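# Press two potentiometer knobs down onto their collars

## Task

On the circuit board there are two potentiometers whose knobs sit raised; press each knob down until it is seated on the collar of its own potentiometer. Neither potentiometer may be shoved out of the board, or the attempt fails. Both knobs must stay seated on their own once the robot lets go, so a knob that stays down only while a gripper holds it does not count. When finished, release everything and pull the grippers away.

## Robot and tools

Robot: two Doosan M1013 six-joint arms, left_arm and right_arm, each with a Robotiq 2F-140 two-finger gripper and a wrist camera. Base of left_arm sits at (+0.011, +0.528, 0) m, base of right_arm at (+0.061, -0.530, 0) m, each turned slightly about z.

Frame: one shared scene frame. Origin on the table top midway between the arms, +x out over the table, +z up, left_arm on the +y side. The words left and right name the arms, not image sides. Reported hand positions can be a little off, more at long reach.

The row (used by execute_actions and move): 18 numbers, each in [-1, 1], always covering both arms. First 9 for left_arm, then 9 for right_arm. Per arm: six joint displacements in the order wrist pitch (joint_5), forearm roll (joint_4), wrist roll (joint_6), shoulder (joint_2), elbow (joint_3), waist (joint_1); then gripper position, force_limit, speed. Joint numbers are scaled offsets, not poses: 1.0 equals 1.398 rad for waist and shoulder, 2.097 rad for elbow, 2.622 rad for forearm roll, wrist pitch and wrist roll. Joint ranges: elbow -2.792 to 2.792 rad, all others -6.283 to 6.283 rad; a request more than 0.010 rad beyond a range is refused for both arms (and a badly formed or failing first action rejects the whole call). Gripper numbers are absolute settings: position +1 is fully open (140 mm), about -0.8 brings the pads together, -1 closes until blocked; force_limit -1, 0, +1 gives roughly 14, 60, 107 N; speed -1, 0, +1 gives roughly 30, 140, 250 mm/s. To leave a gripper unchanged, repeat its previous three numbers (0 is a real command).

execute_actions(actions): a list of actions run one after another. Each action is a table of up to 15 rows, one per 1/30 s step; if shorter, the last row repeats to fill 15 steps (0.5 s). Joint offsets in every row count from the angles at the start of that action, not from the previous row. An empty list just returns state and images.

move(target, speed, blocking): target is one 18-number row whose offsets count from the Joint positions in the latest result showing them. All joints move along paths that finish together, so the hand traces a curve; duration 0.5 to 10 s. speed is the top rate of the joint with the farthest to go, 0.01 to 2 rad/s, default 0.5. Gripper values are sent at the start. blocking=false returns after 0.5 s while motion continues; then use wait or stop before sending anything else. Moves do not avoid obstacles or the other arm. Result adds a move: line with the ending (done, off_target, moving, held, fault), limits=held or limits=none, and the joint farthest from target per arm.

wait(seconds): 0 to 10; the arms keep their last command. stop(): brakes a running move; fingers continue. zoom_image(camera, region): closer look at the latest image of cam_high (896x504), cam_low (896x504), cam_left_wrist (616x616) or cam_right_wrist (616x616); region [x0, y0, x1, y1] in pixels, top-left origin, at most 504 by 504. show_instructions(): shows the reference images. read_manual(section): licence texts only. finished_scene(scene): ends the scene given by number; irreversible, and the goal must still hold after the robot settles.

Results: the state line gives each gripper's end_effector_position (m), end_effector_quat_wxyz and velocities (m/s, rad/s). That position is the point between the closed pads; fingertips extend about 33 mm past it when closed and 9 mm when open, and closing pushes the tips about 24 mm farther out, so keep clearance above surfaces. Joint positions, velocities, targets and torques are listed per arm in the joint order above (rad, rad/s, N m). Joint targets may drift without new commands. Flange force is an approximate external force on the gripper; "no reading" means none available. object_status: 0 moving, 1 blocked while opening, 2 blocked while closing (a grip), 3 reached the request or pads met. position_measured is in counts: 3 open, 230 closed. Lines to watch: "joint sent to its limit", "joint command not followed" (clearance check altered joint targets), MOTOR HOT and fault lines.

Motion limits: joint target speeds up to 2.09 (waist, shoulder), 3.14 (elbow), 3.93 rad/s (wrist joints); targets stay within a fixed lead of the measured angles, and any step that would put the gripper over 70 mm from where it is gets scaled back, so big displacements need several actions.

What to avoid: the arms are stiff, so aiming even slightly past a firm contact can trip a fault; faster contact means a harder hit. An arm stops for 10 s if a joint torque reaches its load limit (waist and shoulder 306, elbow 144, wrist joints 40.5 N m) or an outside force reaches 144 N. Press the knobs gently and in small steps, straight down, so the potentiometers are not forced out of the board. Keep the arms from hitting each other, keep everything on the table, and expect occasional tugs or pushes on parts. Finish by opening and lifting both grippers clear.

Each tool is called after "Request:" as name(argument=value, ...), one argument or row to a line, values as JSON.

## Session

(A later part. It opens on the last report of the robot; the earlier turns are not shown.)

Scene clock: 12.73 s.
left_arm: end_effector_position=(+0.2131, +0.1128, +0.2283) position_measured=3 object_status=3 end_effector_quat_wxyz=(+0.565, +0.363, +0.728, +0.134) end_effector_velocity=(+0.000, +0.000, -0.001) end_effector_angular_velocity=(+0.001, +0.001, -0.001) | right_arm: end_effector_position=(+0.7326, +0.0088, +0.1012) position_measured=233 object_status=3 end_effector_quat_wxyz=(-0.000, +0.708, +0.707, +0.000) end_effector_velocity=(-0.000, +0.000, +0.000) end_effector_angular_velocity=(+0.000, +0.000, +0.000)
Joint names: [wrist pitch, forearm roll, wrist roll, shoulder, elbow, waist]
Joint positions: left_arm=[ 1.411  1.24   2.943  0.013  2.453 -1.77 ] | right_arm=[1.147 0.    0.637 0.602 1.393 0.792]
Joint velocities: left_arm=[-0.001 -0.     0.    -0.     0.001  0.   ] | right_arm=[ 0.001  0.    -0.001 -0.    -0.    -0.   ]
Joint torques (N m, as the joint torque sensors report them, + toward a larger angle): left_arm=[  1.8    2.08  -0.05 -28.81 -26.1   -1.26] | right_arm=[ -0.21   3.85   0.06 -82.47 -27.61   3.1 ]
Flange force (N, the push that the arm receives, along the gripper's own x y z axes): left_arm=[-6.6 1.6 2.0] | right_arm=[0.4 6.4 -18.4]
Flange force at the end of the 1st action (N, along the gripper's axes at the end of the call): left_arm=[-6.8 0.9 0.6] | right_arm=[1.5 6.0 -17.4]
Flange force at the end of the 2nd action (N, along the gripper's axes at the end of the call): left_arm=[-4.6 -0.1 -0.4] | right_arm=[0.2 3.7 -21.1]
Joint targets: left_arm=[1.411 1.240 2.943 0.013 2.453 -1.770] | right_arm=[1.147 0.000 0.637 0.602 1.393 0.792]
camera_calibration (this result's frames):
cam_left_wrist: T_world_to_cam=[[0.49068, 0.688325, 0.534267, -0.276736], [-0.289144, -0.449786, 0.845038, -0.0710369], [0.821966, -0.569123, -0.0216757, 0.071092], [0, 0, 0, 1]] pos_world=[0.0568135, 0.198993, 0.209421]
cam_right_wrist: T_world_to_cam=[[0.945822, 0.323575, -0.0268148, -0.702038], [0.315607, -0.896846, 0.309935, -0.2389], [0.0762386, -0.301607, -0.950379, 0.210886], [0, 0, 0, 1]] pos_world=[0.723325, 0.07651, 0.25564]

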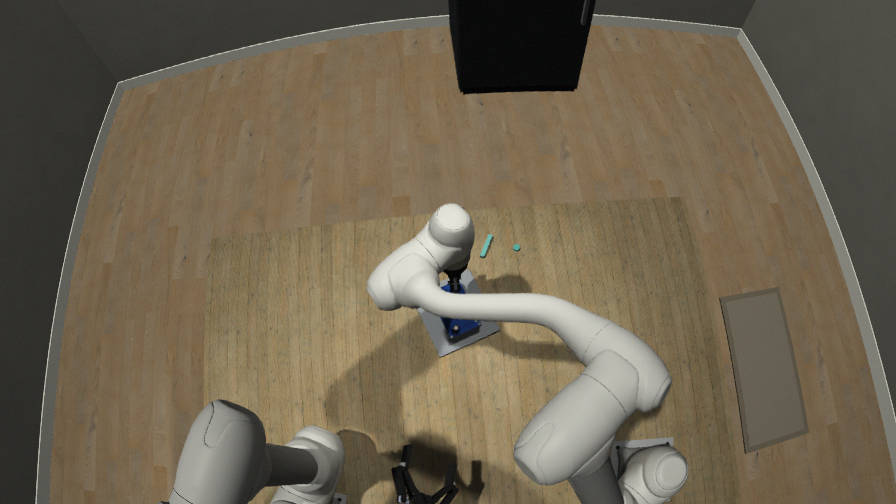

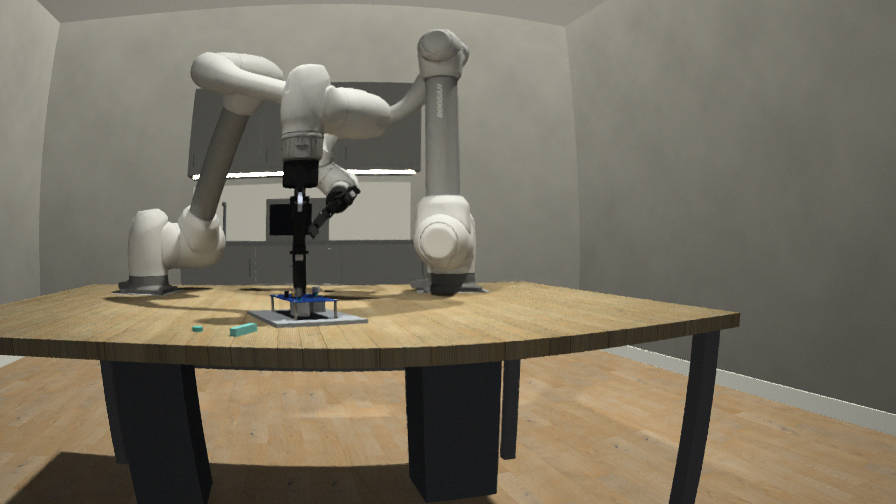

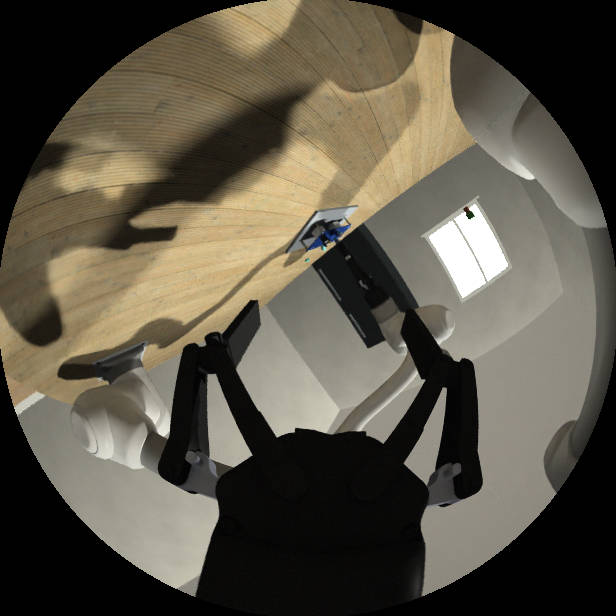

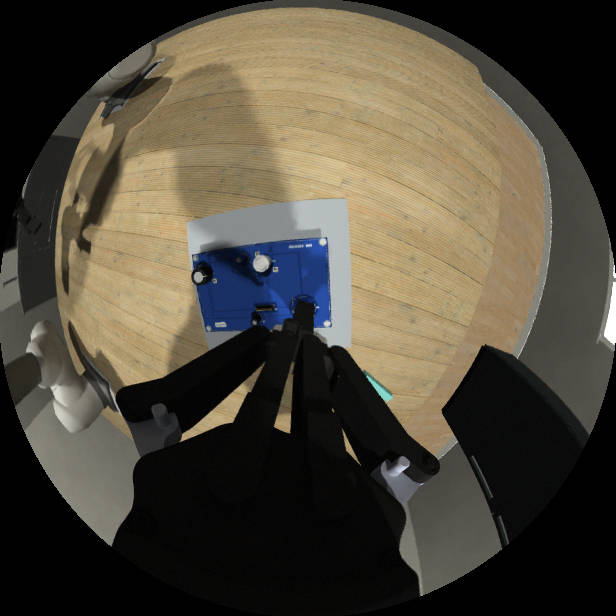

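Request:
execute_actions(
  actions=[
    [[0,0,0,0,0,0,1,0,0,-0.00029,0,0,0.000228,0.000209,0,-1,0,0.5]],
    [[0,0,0,0,0,0,1,0,0,-0.00029,0,0,0.000228,0.000209,0,-1,0,0.5]],
    [[0,0,0,0,0,0,1,0,0,-0.00029,0,0,0.000228,0.000209,0,-1,0,0.5]],
    [[0,0,0,0,0,0,1,0,0,-0.00029,0,0,0.000228,0.000209,0,-1,0,0.5]],
  ],
)

Request:
zoom_image(
  camera="cam_low",
  region=[285, 280, 315, 303],
)

Scene clock: 15.27 s.
left_arm: end_effector_position=(+0.2131, +0.1128, +0.2283) position_measured=3 object_status=3 end_effector_quat_wxyz=(+0.565, +0.363, +0.728, +0.134) end_effector_velocity=(-0.000, -0.001, -0.000) end_effector_angular_velocity=(-0.001, +0.001, -0.000) | right_arm: end_effector_position=(+0.7325, +0.0088, +0.0992) position_measured=233 object_status=3 end_effector_quat_wxyz=(-0.000, +0.708, +0.707, +0.000) end_effector_velocity=(+0.000, +0.000, +0.000) end_effector_angular_velocity=(+0.001, -0.001, -0.000)
Joint names: [wrist pitch, forearm roll, wrist roll, shoulder, elbow, waist]
Joint positions: left_arm=[ 1.411  1.24   2.943  0.013  2.453 -1.77 ] | right_arm=[1.144 0.    0.637 0.603 1.395 0.792]
Joint velocities: left_arm=[-0.001 -0.    -0.     0.    -0.001  0.   ] | right_arm=[-0.001  0.     0.    -0.    -0.    -0.   ]
Joint torques (N m, as the joint torque sensors report them, + toward a larger angle): left_arm=[  1.82   1.91   0.03 -29.47 -26.22  -1.43] | right_arm=[ -0.13   3.94   0.03 -81.56 -27.53   3.08]
Flange force (N, the push that the arm receives, along the gripper's own x y z axes): left_arm=[-6.3 -0.1 3.2] | right_arm=[-0.5 5.2 -18.9]
Flange force at the end of the 1st action (N, along the gripper's axes at the end of the call): left_arm=[-5.0 1.7 0.0] | right_arm=[0.1 4.5 -19.9]
Flange force at the end of the 2nd action (N, along the gripper's axes at the end of the call): left_arm=[-5.3 -1.5 0.3] | right_arm=[0.6 2.0 -18.5]
Flange force at the end of the 3rd action (N, along the gripper's axes at the end of the call): left_arm=[-5.6 -0.3 1.6] | right_arm=[-1.8 1.8 -18.5]
Joint targets: left_arm=[1.411 1.240 2.943 0.013 2.453 -1.770] | right_arm=[1.144 0.000 0.637 0.603 1.395 0.792]
camera_calibration (this result's frames):
cam_left_wrist: T_world_to_cam=[[0.49068, 0.688325, 0.534267, -0.276735], [-0.289144, -0.449786, 0.845038, -0.071037], [0.821966, -0.569123, -0.0216759, 0.0710921], [0, 0, 0, 1]] pos_world=[0.0568134, 0.198993, 0.209421]
cam_right_wrist: T_world_to_cam=[[0.945823, 0.323575, -0.0267984, -0.702054], [0.315602, -0.896849, 0.30993, -0.238295], [0.0762516, -0.301597, -0.950381, 0.208991], [0, 0, 0, 1]] pos_world=[0.723289, 0.0764838, 0.253662]

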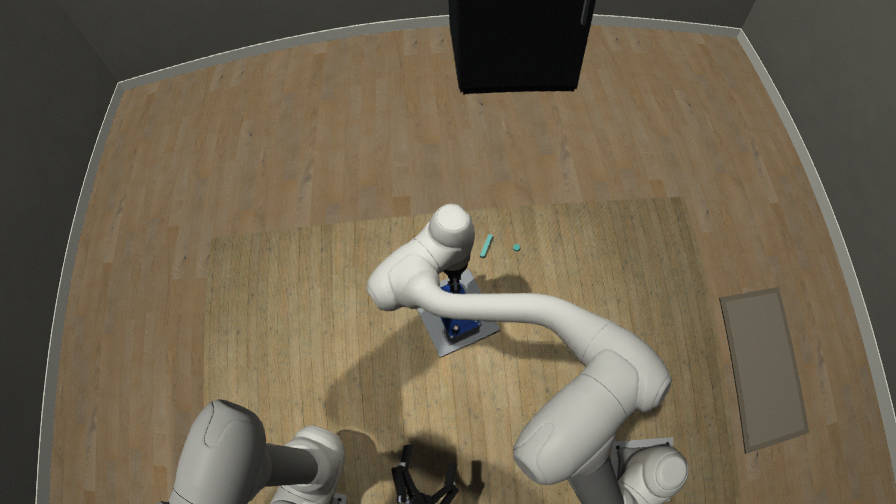

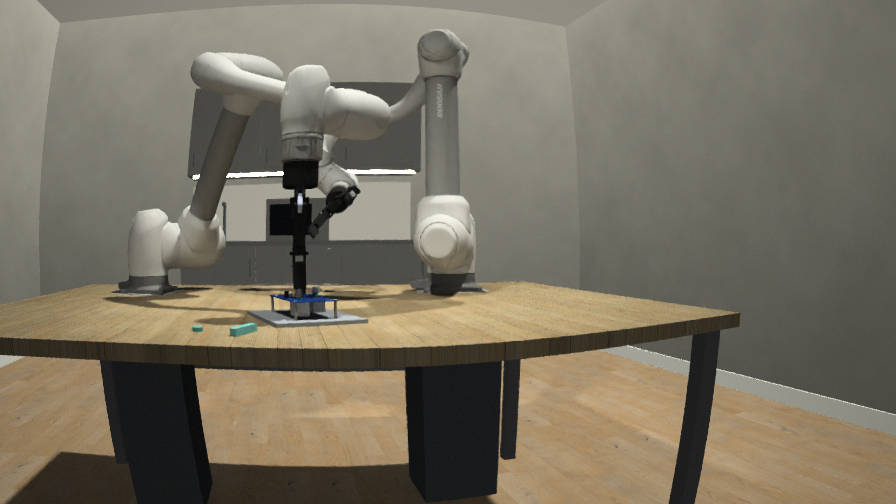

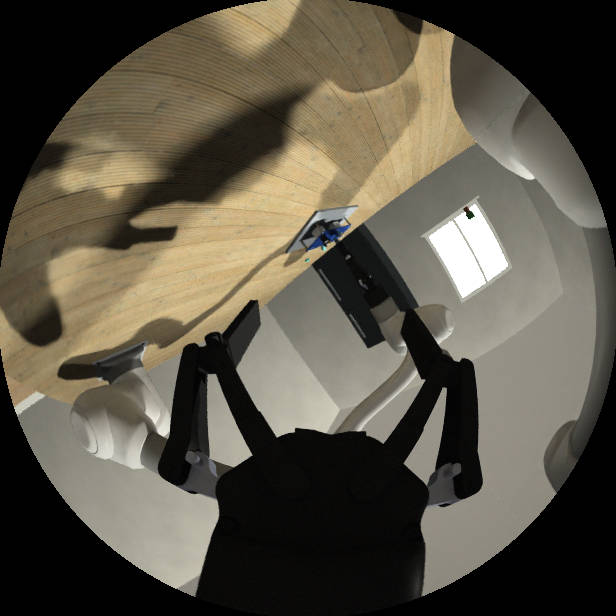

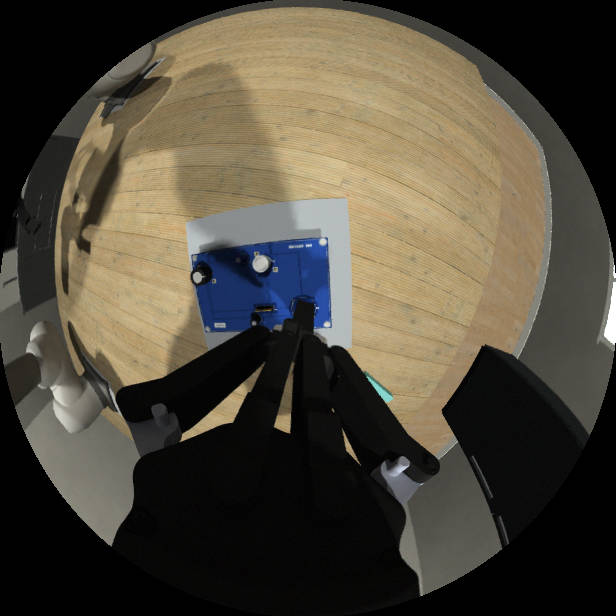

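Region (285, 280, 315, 303) of cam_low's 896x504 image, scaled by 16.800, with more detail than that image has; it fills the top 386 rows of this view, and the rest is white.

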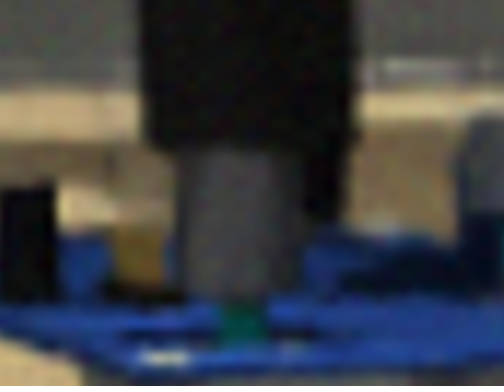

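Request:
execute_actions(
  actions=[
    [[0,0,0,0,0,0,1,0,0,-0.000577,0,0,0.000456,0.000418,0,-1,0,0.5]],
    [[0,0,0,0,0,0,1,0,0,-0.000577,0,0,0.000456,0.000418,0,-1,0,0.5]],
    [[0,0,0,0,0,0,1,0,0,-0.000577,0,0,0.000456,0.000418,0,-1,0,0.5]],
  ],
)

Request:
zoom_image(
  camera="cam_low",
  region=[285, 280, 315, 303],
)

Scene clock: 17.10 s.
left_arm: end_effector_position=(+0.2131, +0.1128, +0.2283) position_measured=3 object_status=3 end_effector_quat_wxyz=(+0.565, +0.363, +0.728, +0.134) end_effector_velocity=(-0.000, -0.000, +0.001) end_effector_angular_velocity=(-0.001, -0.000, +0.001) | right_arm: end_effector_position=(+0.7325, +0.0087, +0.0962) position_measured=233 object_status=3 end_effector_quat_wxyz=(-0.000, +0.708, +0.707, +0.000) end_effector_velocity=(-0.000, -0.000, -0.000) end_effector_angular_velocity=(-0.000, -0.000, +0.000)
Joint names: [wrist pitch, forearm roll, wrist roll, shoulder, elbow, waist]
Joint positions: left_arm=[ 1.411  1.24   2.943  0.013  2.453 -1.77 ] | right_arm=[1.139 0.    0.637 0.605 1.397 0.792]
Joint velocities: left_arm=[ 0.001  0.     0.    -0.    -0.001  0.   ] | right_arm=[-0. -0. -0. -0.  0. -0.]
Joint torques (N m, as the joint torque sensors report them, + toward a larger angle): left_arm=[  1.78   2.05   0.04 -28.35 -26.12  -0.25] | right_arm=[ -0.17   4.27  -0.24 -79.81 -26.86   2.11]
Flange force (N, the push that the arm receives, along the gripper's own x y z axes): left_arm=[-5.8 2.4 -1.0] | right_arm=[-0.1 3.4 -20.6]
Flange force at the end of the 1st action (N, along the gripper's axes at the end of the call): left_arm=[-4.6 -0.1 -0.1] | right_arm=[-0.6 5.4 -18.6]
Flange force at the end of the 2nd action (N, along the gripper's axes at the end of the call): left_arm=[-5.4 -1.9 0.4] | right_arm=[-0.6 2.5 -18.8]
Joint targets: left_arm=[1.411 1.240 2.943 0.013 2.453 -1.770] | right_arm=[1.139 0.000 0.637 0.605 1.397 0.792]
camera_calibration (this result's frames):
cam_left_wrist: T_world_to_cam=[[0.49068, 0.688325, 0.534267, -0.276736], [-0.289144, -0.449786, 0.845038, -0.0710369], [0.821966, -0.569123, -0.0216756, 0.071092], [0, 0, 0, 1]] pos_world=[0.0568135, 0.198993, 0.209421]
cam_right_wrist: T_world_to_cam=[[0.945823, 0.323575, -0.0267947, -0.702059], [0.315601, -0.89685, 0.30993, -0.237397], [0.0762546, -0.301595, -0.950382, 0.206161], [0, 0, 0, 1]] pos_world=[0.723226, 0.0764368, 0.250697]

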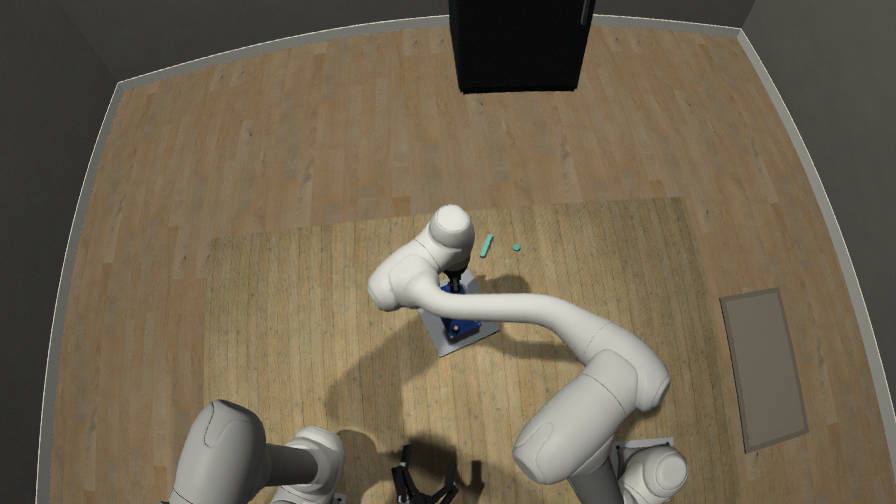

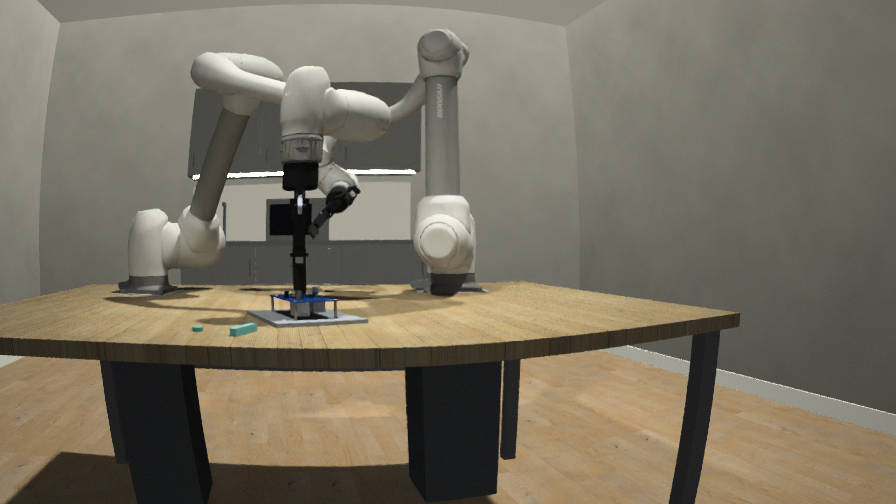

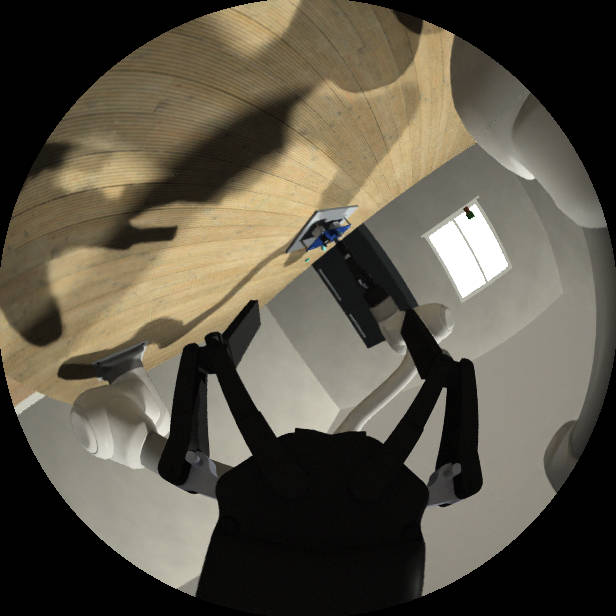

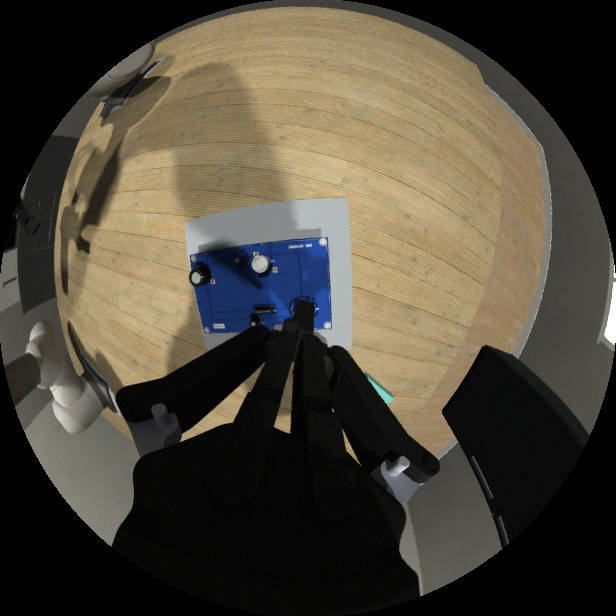

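Region (285, 280, 315, 303) of cam_low's 896x504 image, scaled by 16.800, with more detail than that image has; it fills the top 386 rows of this view, and the rest is white.

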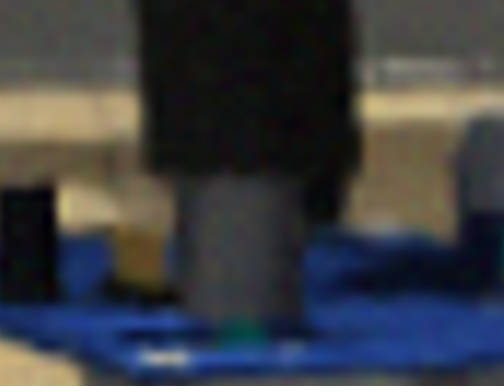

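Request:
execute_actions(
  actions=[
    [[0,0,0,0,0,0,1,0,0,-0.00029,0,0,0.000228,0.000209,0,-1,0,0.5]],
    [[0,0,0,0,0,0,1,0,0,-0.00029,0,0,0.000228,0.000209,0,-1,0,0.5]],
    [[0,0,0,0,0,0,1,0,0,-0.00029,0,0,0.000228,0.000209,0,-1,0,0.5]],
  ],
)

Request:
zoom_image(
  camera="cam_low",
  region=[285, 280, 315, 303],
)

Scene clock: 26.43 s.
left_arm: end_effector_position=(+0.2131, +0.1128, +0.2283) position_measured=3 object_status=3 end_effector_quat_wxyz=(+0.565, +0.363, +0.728, +0.134) end_effector_velocity=(-0.001, -0.001, +0.000) end_effector_angular_velocity=(-0.002, +0.001, -0.001) | right_arm: end_effector_position=(+0.7324, +0.0087, +0.0948) position_measured=233 object_status=3 end_effector_quat_wxyz=(-0.000, +0.708, +0.707, +0.000) end_effector_velocity=(-0.000, -0.000, -0.000) end_effector_angular_velocity=(-0.001, +0.000, -0.001)
Joint names: [wrist pitch, forearm roll, wrist roll, shoulder, elbow, waist]
Joint positions: left_arm=[ 1.411  1.24   2.943  0.013  2.453 -1.77 ] | right_arm=[1.137 0.    0.637 0.606 1.399 0.792]
Joint velocities: left_arm=[-0.001 -0.    -0.     0.    -0.002 -0.001] | right_arm=[-0.    -0.001  0.001 -0.     0.001 -0.   ]
Joint torques (N m, as the joint torque sensors report them, + toward a larger angle): left_arm=[  1.84   1.93   0.09 -29.19 -26.16   0.34] | right_arm=[  0.04   3.74   0.24 -80.35 -27.16   2.71]
Flange force (N, the push that the arm receives, along the gripper's own x y z axes): left_arm=[-4.7 -0.1 -1.7] | right_arm=[-1.3 3.9 -19.7]
Flange force at the end of the 1st action (N, along the gripper's axes at the end of the call): left_arm=[-6.5 2.9 0.7] | right_arm=[0.4 10.0 -18.4]
Flange force at the end of the 2nd action (N, along the gripper's axes at the end of the call): left_arm=[-6.1 2.6 0.2] | right_arm=[4.4 8.7 -17.5]
Joint targets: left_arm=[1.411 1.240 2.943 0.013 2.453 -1.770] | right_arm=[1.137 0.000 0.637 0.606 1.399 0.792]
camera_calibration (this result's frames):
cam_left_wrist: T_world_to_cam=[[0.49068, 0.688325, 0.534267, -0.276736], [-0.289144, -0.449786, 0.845038, -0.071037], [0.821966, -0.569123, -0.0216757, 0.071092], [0, 0, 0, 1]] pos_world=[0.0568134, 0.198993, 0.209421]
cam_right_wrist: T_world_to_cam=[[0.945824, 0.323574, -0.0267807, -0.702063], [0.315597, -0.896853, 0.309926, -0.236945], [0.0762658, -0.301587, -0.950383, 0.204741], [0, 0, 0, 1]] pos_world=[0.723192, 0.076412, 0.249216]

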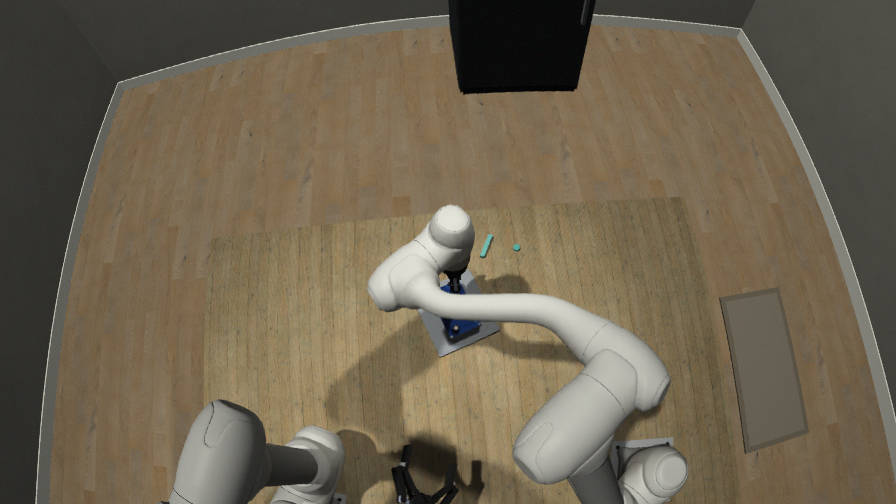

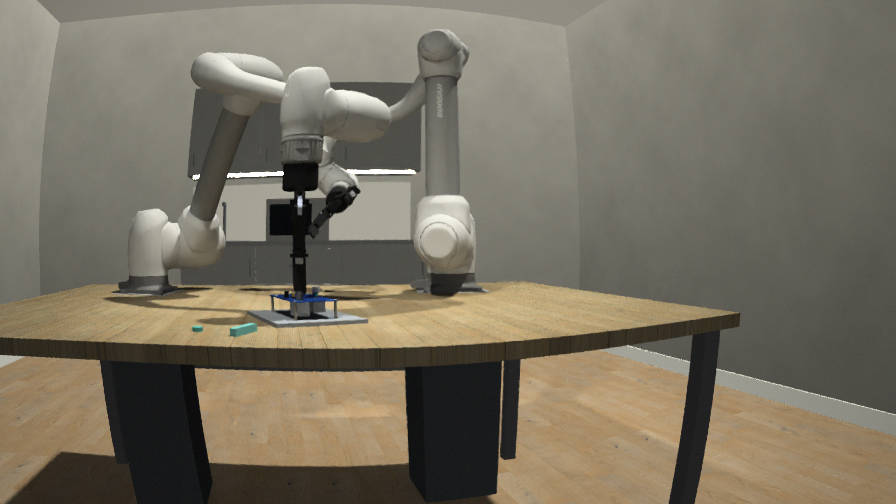

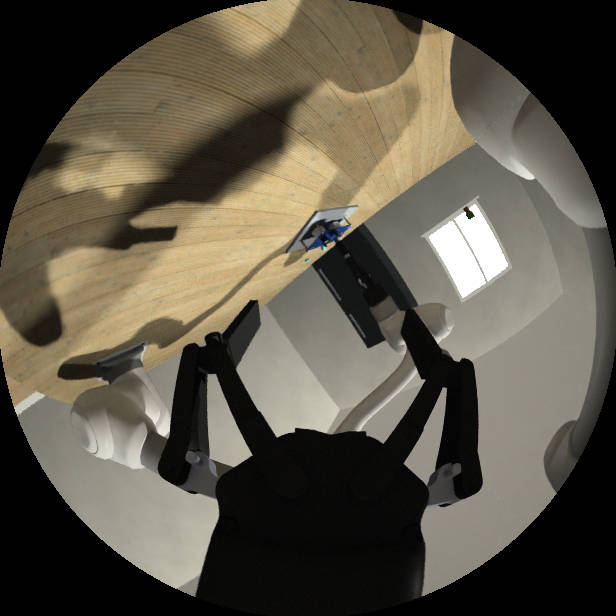

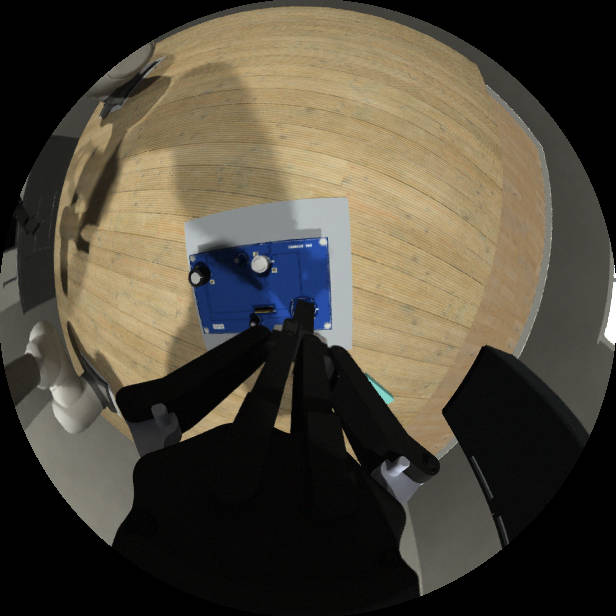

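Region (285, 280, 315, 303) of cam_low's 896x504 image, scaled by 16.800, with more detail than that image has; it fills the top 386 rows of this view, and the rest is white.

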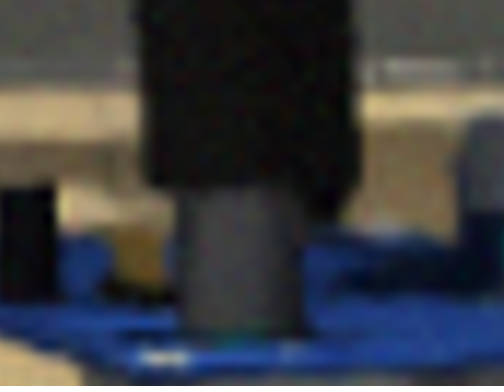

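Request:
execute_actions(
  actions=[
    [[0,0,0,0,0,0,1,0,0,-0.00029,0,0,0.000228,0.000209,0,-1,0,0.5]],
    [[0,0,0,0,0,0,1,0,0,-0.00029,0,0,0.000228,0.000209,0,-1,0,0.5]],
    [[0,0,0,0,0,0,1,0,0,0,0,0,0,0,0,-1,0,0.5]],
  ],
)

Request:
zoom_image(
  camera="cam_low",
  region=[285, 280, 315, 303],
)

Scene clock: 33.43 s.
left_arm: end_effector_position=(+0.2131, +0.1128, +0.2283) position_measured=3 object_status=3 end_effector_quat_wxyz=(+0.565, +0.363, +0.728, +0.134) end_effector_velocity=(-0.000, -0.000, -0.000) end_effector_angular_velocity=(-0.000, +0.001, -0.000) | right_arm: end_effector_position=(+0.7324, +0.0087, +0.0938) position_measured=233 object_status=3 end_effector_quat_wxyz=(-0.000, +0.708, +0.707, +0.000) end_effector_velocity=(-0.000, -0.000, -0.000) end_effector_angular_velocity=(-0.001, +0.001, -0.000)
Joint names: [wrist pitch, forearm roll, wrist roll, shoulder, elbow, waist]
Joint positions: left_arm=[ 1.411  1.24   2.943  0.013  2.453 -1.77 ] | right_arm=[1.136 0.    0.637 0.606 1.4   0.792]
Joint velocities: left_arm=[-0.001 -0.    -0.    -0.    -0.     0.   ] | right_arm=[ 0.001 -0.     0.     0.     0.    -0.   ]
Joint torques (N m, as the joint torque sensors report them, + toward a larger angle): left_arm=[  1.77   1.92   0.03 -29.97 -25.77  -0.74] | right_arm=[  0.34   3.83  -0.07 -82.31 -25.61   2.94]
Flange force (N, the push that the arm receives, along the gripper's own x y z axes): left_arm=[-5.7 -1.6 1.5] | right_arm=[2.9 9.0 -19.2]
Flange force at the end of the 1st action (N, along the gripper's axes at the end of the call): left_arm=[-4.8 1.1 0.7] | right_arm=[3.3 8.8 -19.2]
Flange force at the end of the 2nd action (N, along the gripper's axes at the end of the call): left_arm=[-6.1 2.1 2.1] | right_arm=[4.4 10.2 -20.7]
Joint targets: left_arm=[1.411 1.240 2.943 0.013 2.453 -1.770] | right_arm=[1.136 0.000 0.637 0.606 1.400 0.792]
camera_calibration (this result's frames):
cam_left_wrist: T_world_to_cam=[[0.49068, 0.688325, 0.534267, -0.276736], [-0.289144, -0.449786, 0.845038, -0.0710369], [0.821966, -0.569123, -0.0216756, 0.071092], [0, 0, 0, 1]] pos_world=[0.0568135, 0.198993, 0.209421]
cam_right_wrist: T_world_to_cam=[[0.945824, 0.323574, -0.0267716, -0.702064], [0.315594, -0.896855, 0.309923, -0.236644], [0.0762729, -0.301582, -0.950385, 0.203794], [0, 0, 0, 1]] pos_world=[0.723169, 0.0763946, 0.248228]

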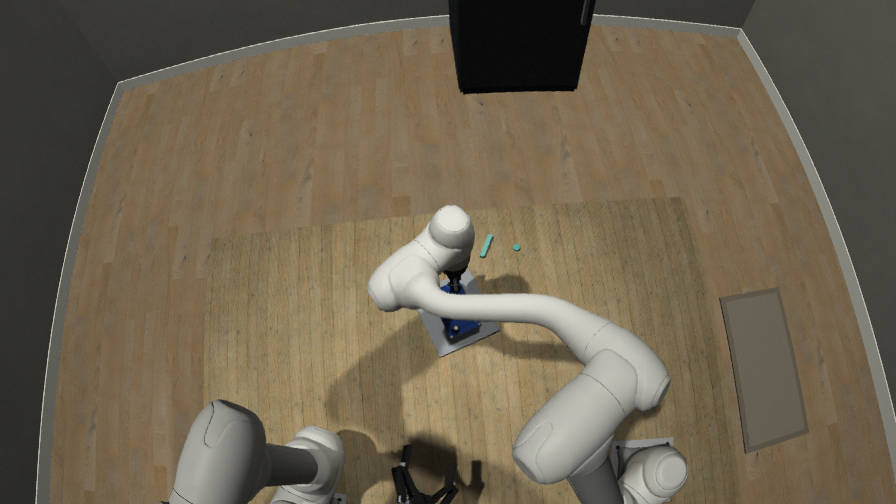

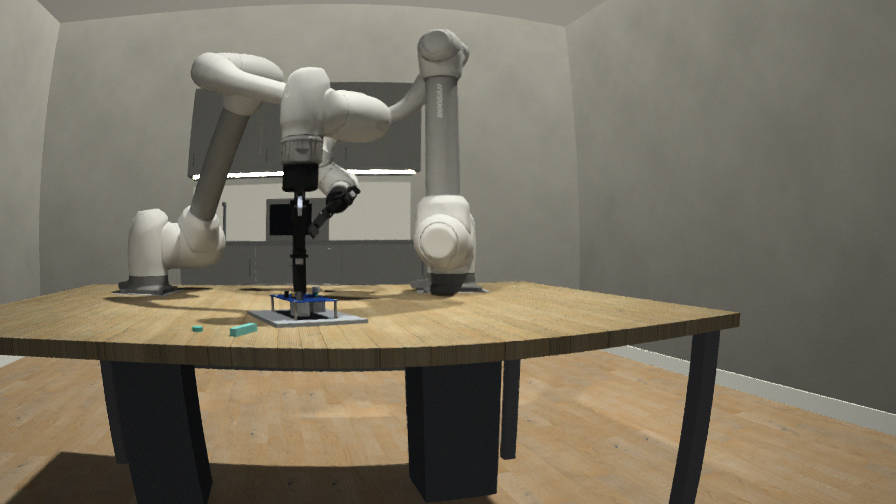

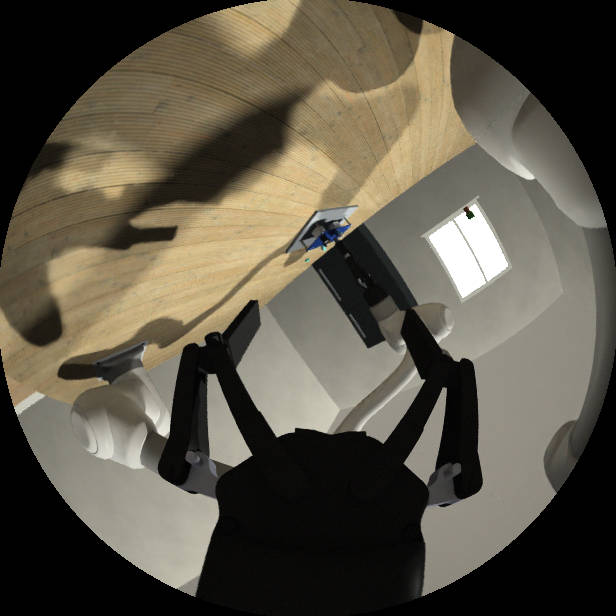

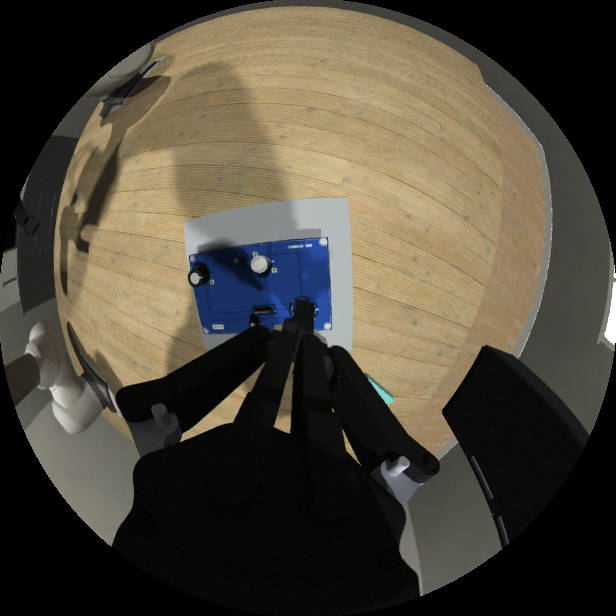

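Region (285, 280, 315, 303) of cam_low's 896x504 image, scaled by 16.800, with more detail than that image has; it fills the top 386 rows of this view, and the rest is white.

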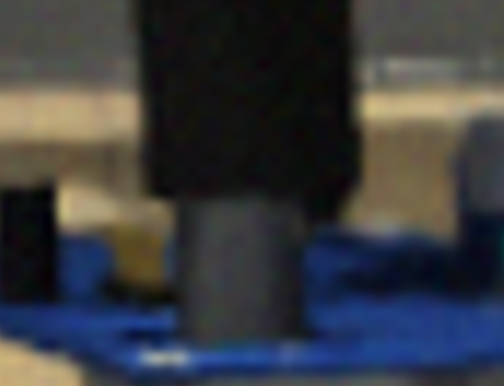

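Request:
execute_actions(
  actions=[
    [[0,0,0,0,0,0,1,0,0,0.0049,0,0,-0.00388,-0.00355,0,-1,0,0.5]],
  ],
)

Request:
zoom_image(
  camera="cam_low",
  region=[285, 280, 315, 303],
)

Scene clock: 34.13 s.
left_arm: end_effector_position=(+0.2131, +0.1128, +0.2283) position_measured=3 object_status=3 end_effector_quat_wxyz=(+0.565, +0.363, +0.728, +0.134) end_effector_velocity=(-0.000, -0.000, -0.000) end_effector_angular_velocity=(+0.000, -0.000, -0.000) | right_arm: end_effector_position=(+0.7326, +0.0088, +0.1021) position_measured=233 object_status=3 end_effector_quat_wxyz=(-0.000, +0.708, +0.707, +0.000) end_effector_velocity=(+0.000, -0.001, +0.001) end_effector_angular_velocity=(-0.001, -0.001, -0.001)
Joint names: [wrist pitch, forearm roll, wrist roll, shoulder, elbow, waist]
Joint positions: left_arm=[ 1.411  1.24   2.943  0.013  2.453 -1.77 ] | right_arm=[1.148 0.    0.637 0.601 1.392 0.792]
Joint velocities: left_arm=[ 0.    -0.    -0.     0.001 -0.    -0.   ] | right_arm=[ 0.001 -0.002  0.002 -0.001 -0.    -0.   ]
Joint torques (N m, as the joint torque sensors report them, + toward a larger angle): left_arm=[  1.85   1.96  -0.02 -29.23 -25.76  -0.52] | right_arm=[ -0.38   4.19  -0.06 -99.56 -38.63   1.61]
Flange force (N, the push that the arm receives, along the gripper's own x y z axes): left_arm=[-6.2 0.0 0.4] | right_arm=[0.6 3.7 2.1]
Joint targets: left_arm=[1.411 1.240 2.943 0.013 2.453 -1.770] | right_arm=[1.148 0.000 0.637 0.601 1.392 0.792]
camera_calibration (this result's frames):
cam_left_wrist: T_world_to_cam=[[0.49068, 0.688325, 0.534267, -0.276736], [-0.289144, -0.449786, 0.845038, -0.0710369], [0.821966, -0.569123, -0.0216756, 0.0710919], [0, 0, 0, 1]] pos_world=[0.0568135, 0.198993, 0.209421]
cam_right_wrist: T_world_to_cam=[[0.945821, 0.323575, -0.0268591, -0.702019], [0.315619, -0.896837, 0.309948, -0.239193], [0.0762032, -0.301633, -0.950374, 0.211789], [0, 0, 0, 1]] pos_world=[0.723339, 0.0765206, 0.256561]

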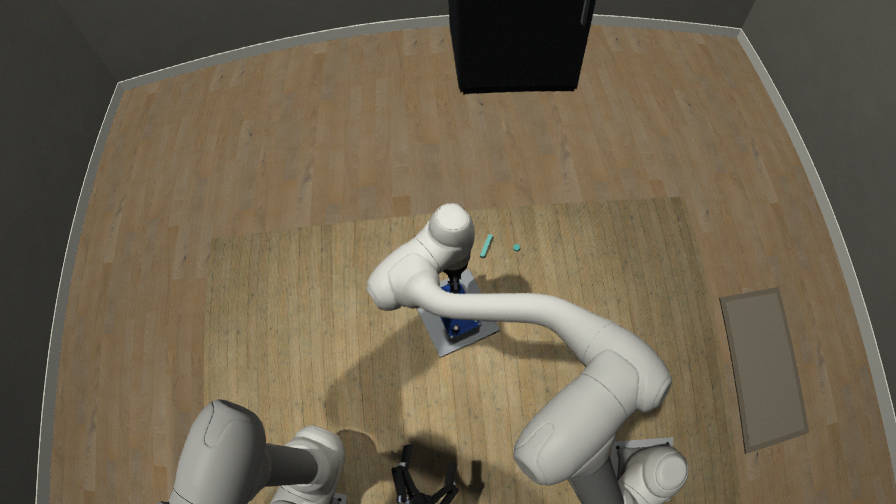

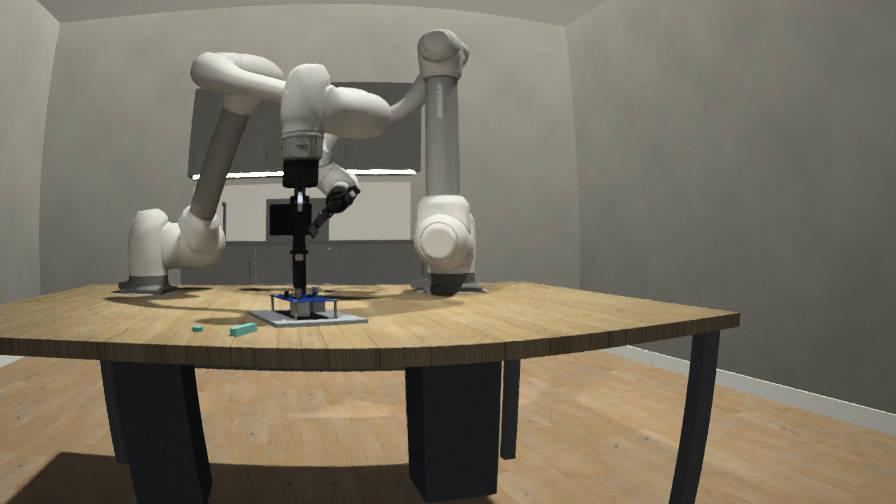

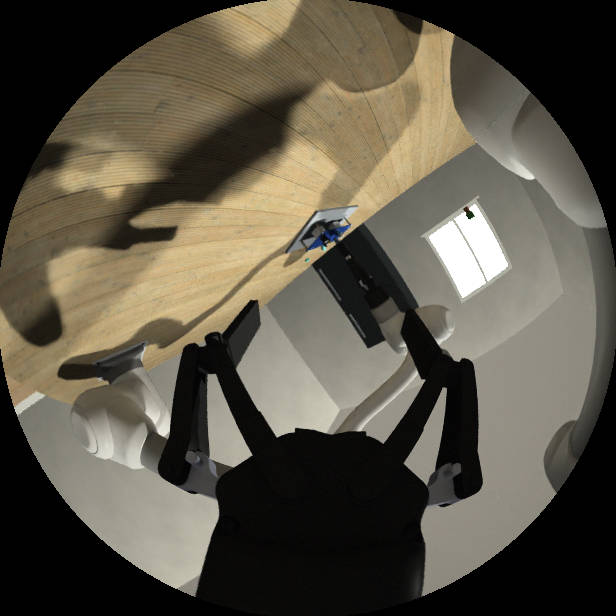

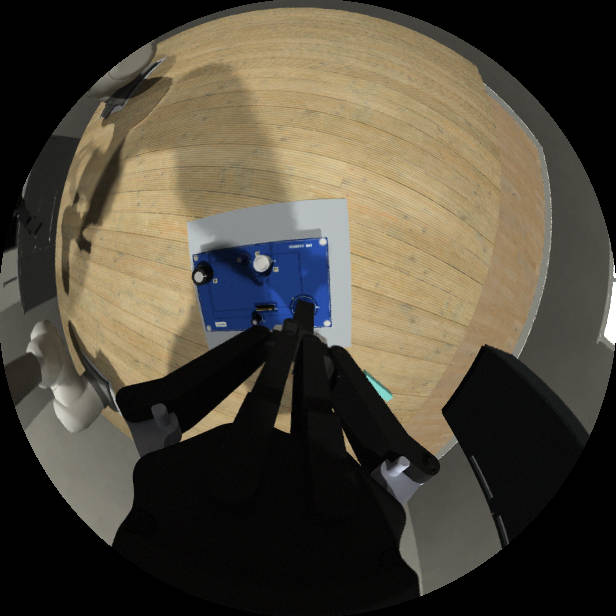

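Region (285, 280, 315, 303) of cam_low's 896x504 image, scaled by 16.800, with more detail than that image has; it fills the top 386 rows of this view, and the rest is white.

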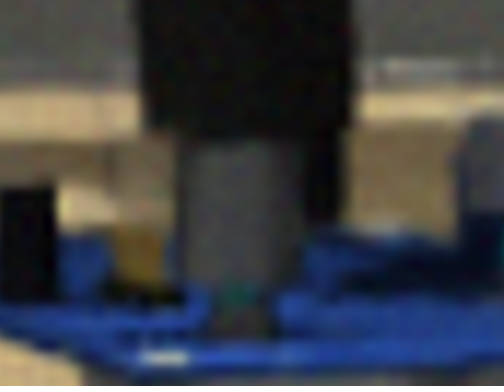

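Request:
execute_actions(
  actions=[
    [[0,0,0,0,0,0,1,0,0,-0.00231,0,0,0.00182,0.00167,0,-1,0,0.5]],
    [[0,0,0,0,0,0,1,0,0,-0.00144,0,0,0.00114,0.001045,0,-1,0,0.5]],
    [[0,0,0,0,0,0,1,0,0,-0.00075,0,0,0.00059,0.00054,0,-1,0,0.5]],
    [[0,0,0,0,0,0,1,0,0,-0.00029,0,0,0.000228,0.000209,0,-1,0,0.5]],
    [[0,0,0,0,0,0,1,0,0,-0.00029,0,0,0.000228,0.000209,0,-1,0,0.5]],
    [[0,0,0,0,0,0,1,0,0,-0.00029,0,0,0.000228,0.000209,0,-1,0,0.5]],
  ],
)

Scene clock: 37.53 s.
left_arm: end_effector_position=(+0.2131, +0.1128, +0.2283) position_measured=3 object_status=3 end_effector_quat_wxyz=(+0.565, +0.363, +0.728, +0.134) end_effector_velocity=(-0.000, -0.000, +0.000) end_effector_angular_velocity=(-0.000, -0.000, -0.000) | right_arm: end_effector_position=(+0.7324, +0.0087, +0.0930) position_measured=233 object_status=3 end_effector_quat_wxyz=(-0.000, +0.708, +0.707, +0.000) end_effector_velocity=(+0.000, -0.000, +0.000) end_effector_angular_velocity=(-0.000, -0.000, +0.001)
Joint names: [wrist pitch, forearm roll, wrist roll, shoulder, elbow, waist]
Joint positions: left_arm=[ 1.411  1.24   2.943  0.013  2.453 -1.77 ] | right_arm=[1.134 0.    0.637 0.607 1.4   0.792]
Joint velocities: left_arm=[ 0.    -0.    -0.    -0.    -0.    -0.001] | right_arm=[ 0.    -0.    -0.001  0.    -0.    -0.   ]
Joint torques (N m, as the joint torque sensors report them, + toward a larger angle): left_arm=[  1.91   1.85   0.13 -29.81 -26.07  -0.57] | right_arm=[  0.13   4.39  -0.03 -80.53 -26.45   3.7 ]
Flange force (N, the push that the arm receives, along the gripper's own x y z axes): left_arm=[-5.0 -1.2 1.4] | right_arm=[-0.7 5.9 -20.0]
Flange force at the end of the 2nd action (N, along the gripper's axes at the end of the call): left_arm=[-6.0 4.8 1.7] | right_arm=[-0.6 6.3 -12.7]
Flange force at the end of the 3rd action (N, along the gripper's axes at the end of the call): left_arm=[-5.6 -0.9 2.5] | right_arm=[-3.8 5.6 -15.6]
Flange force at the end of the 4th action (N, along the gripper's axes at the end of the call): left_arm=[-6.1 -0.7 4.2] | right_arm=[3.0 9.1 -19.3]
Flange force at the end of the 5th action (N, along the gripper's axes at the end of the call): left_arm=[-5.2 0.1 1.5] | right_arm=[-0.2 5.9 -19.8]
Joint targets: left_arm=[1.411 1.240 2.943 0.013 2.453 -1.770] | right_arm=[1.134 0.000 0.637 0.607 1.400 0.792]
camera_calibration (this result's frames):
cam_left_wrist: T_world_to_cam=[[0.49068, 0.688325, 0.534267, -0.276736], [-0.289144, -0.449786, 0.845038, -0.0710369], [0.821966, -0.569124, -0.0216756, 0.071092], [0, 0, 0, 1]] pos_world=[0.0568135, 0.198993, 0.209421]
cam_right_wrist: T_world_to_cam=[[0.945827, 0.323576, -0.0266555, -0.70211], [0.315563, -0.896877, 0.309889, -0.236387], [0.0763661, -0.301513, -0.950399, 0.203029], [0, 0, 0, 1]] pos_world=[0.723165, 0.0763917, 0.247498]

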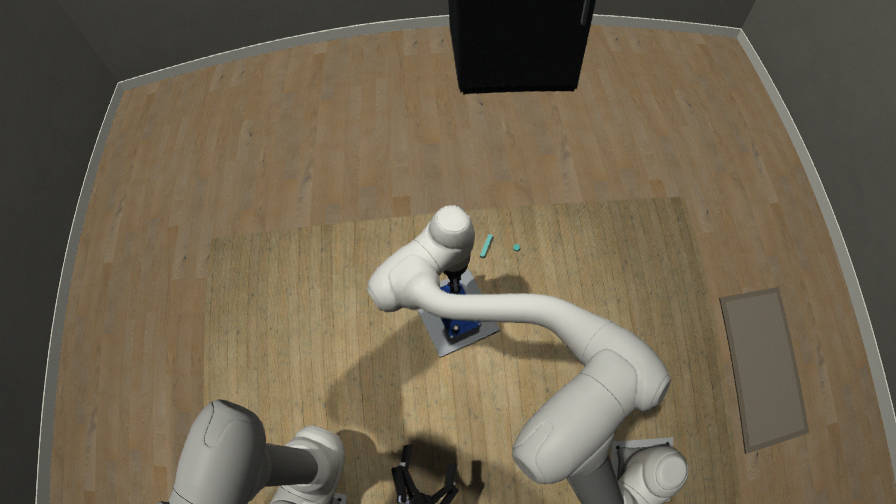

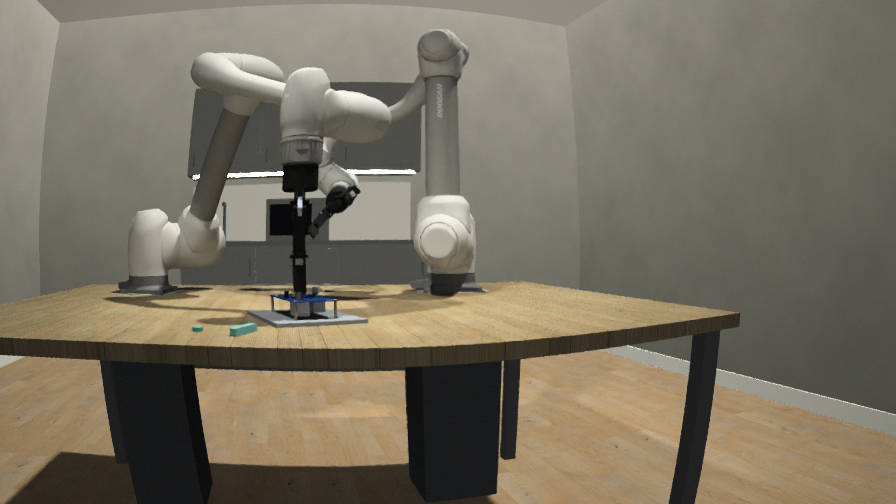

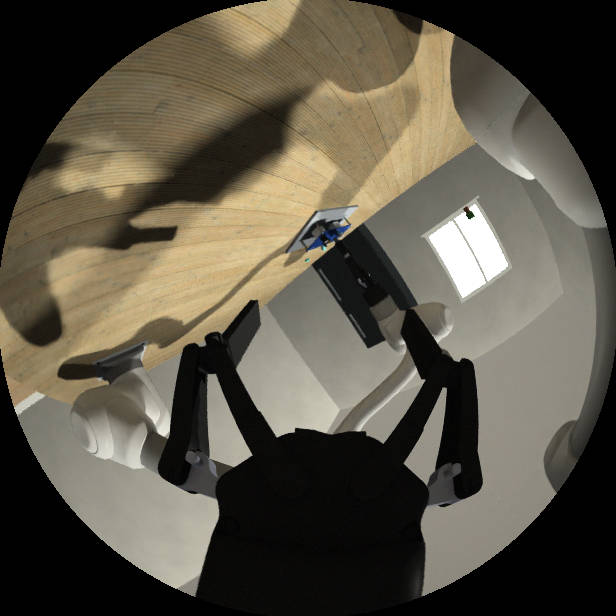

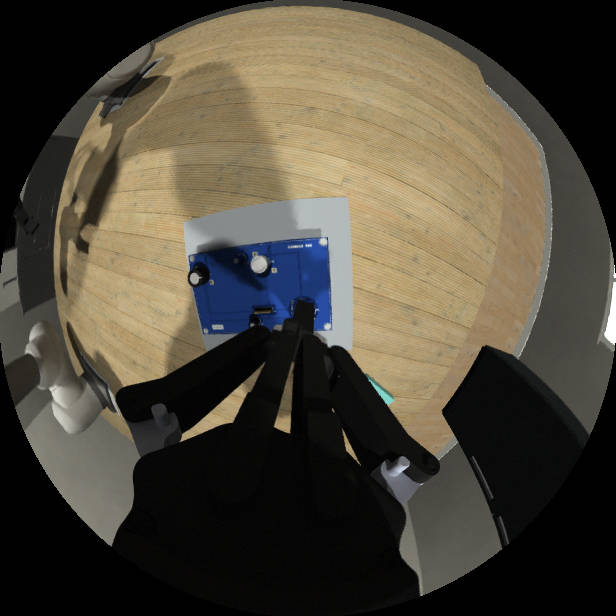

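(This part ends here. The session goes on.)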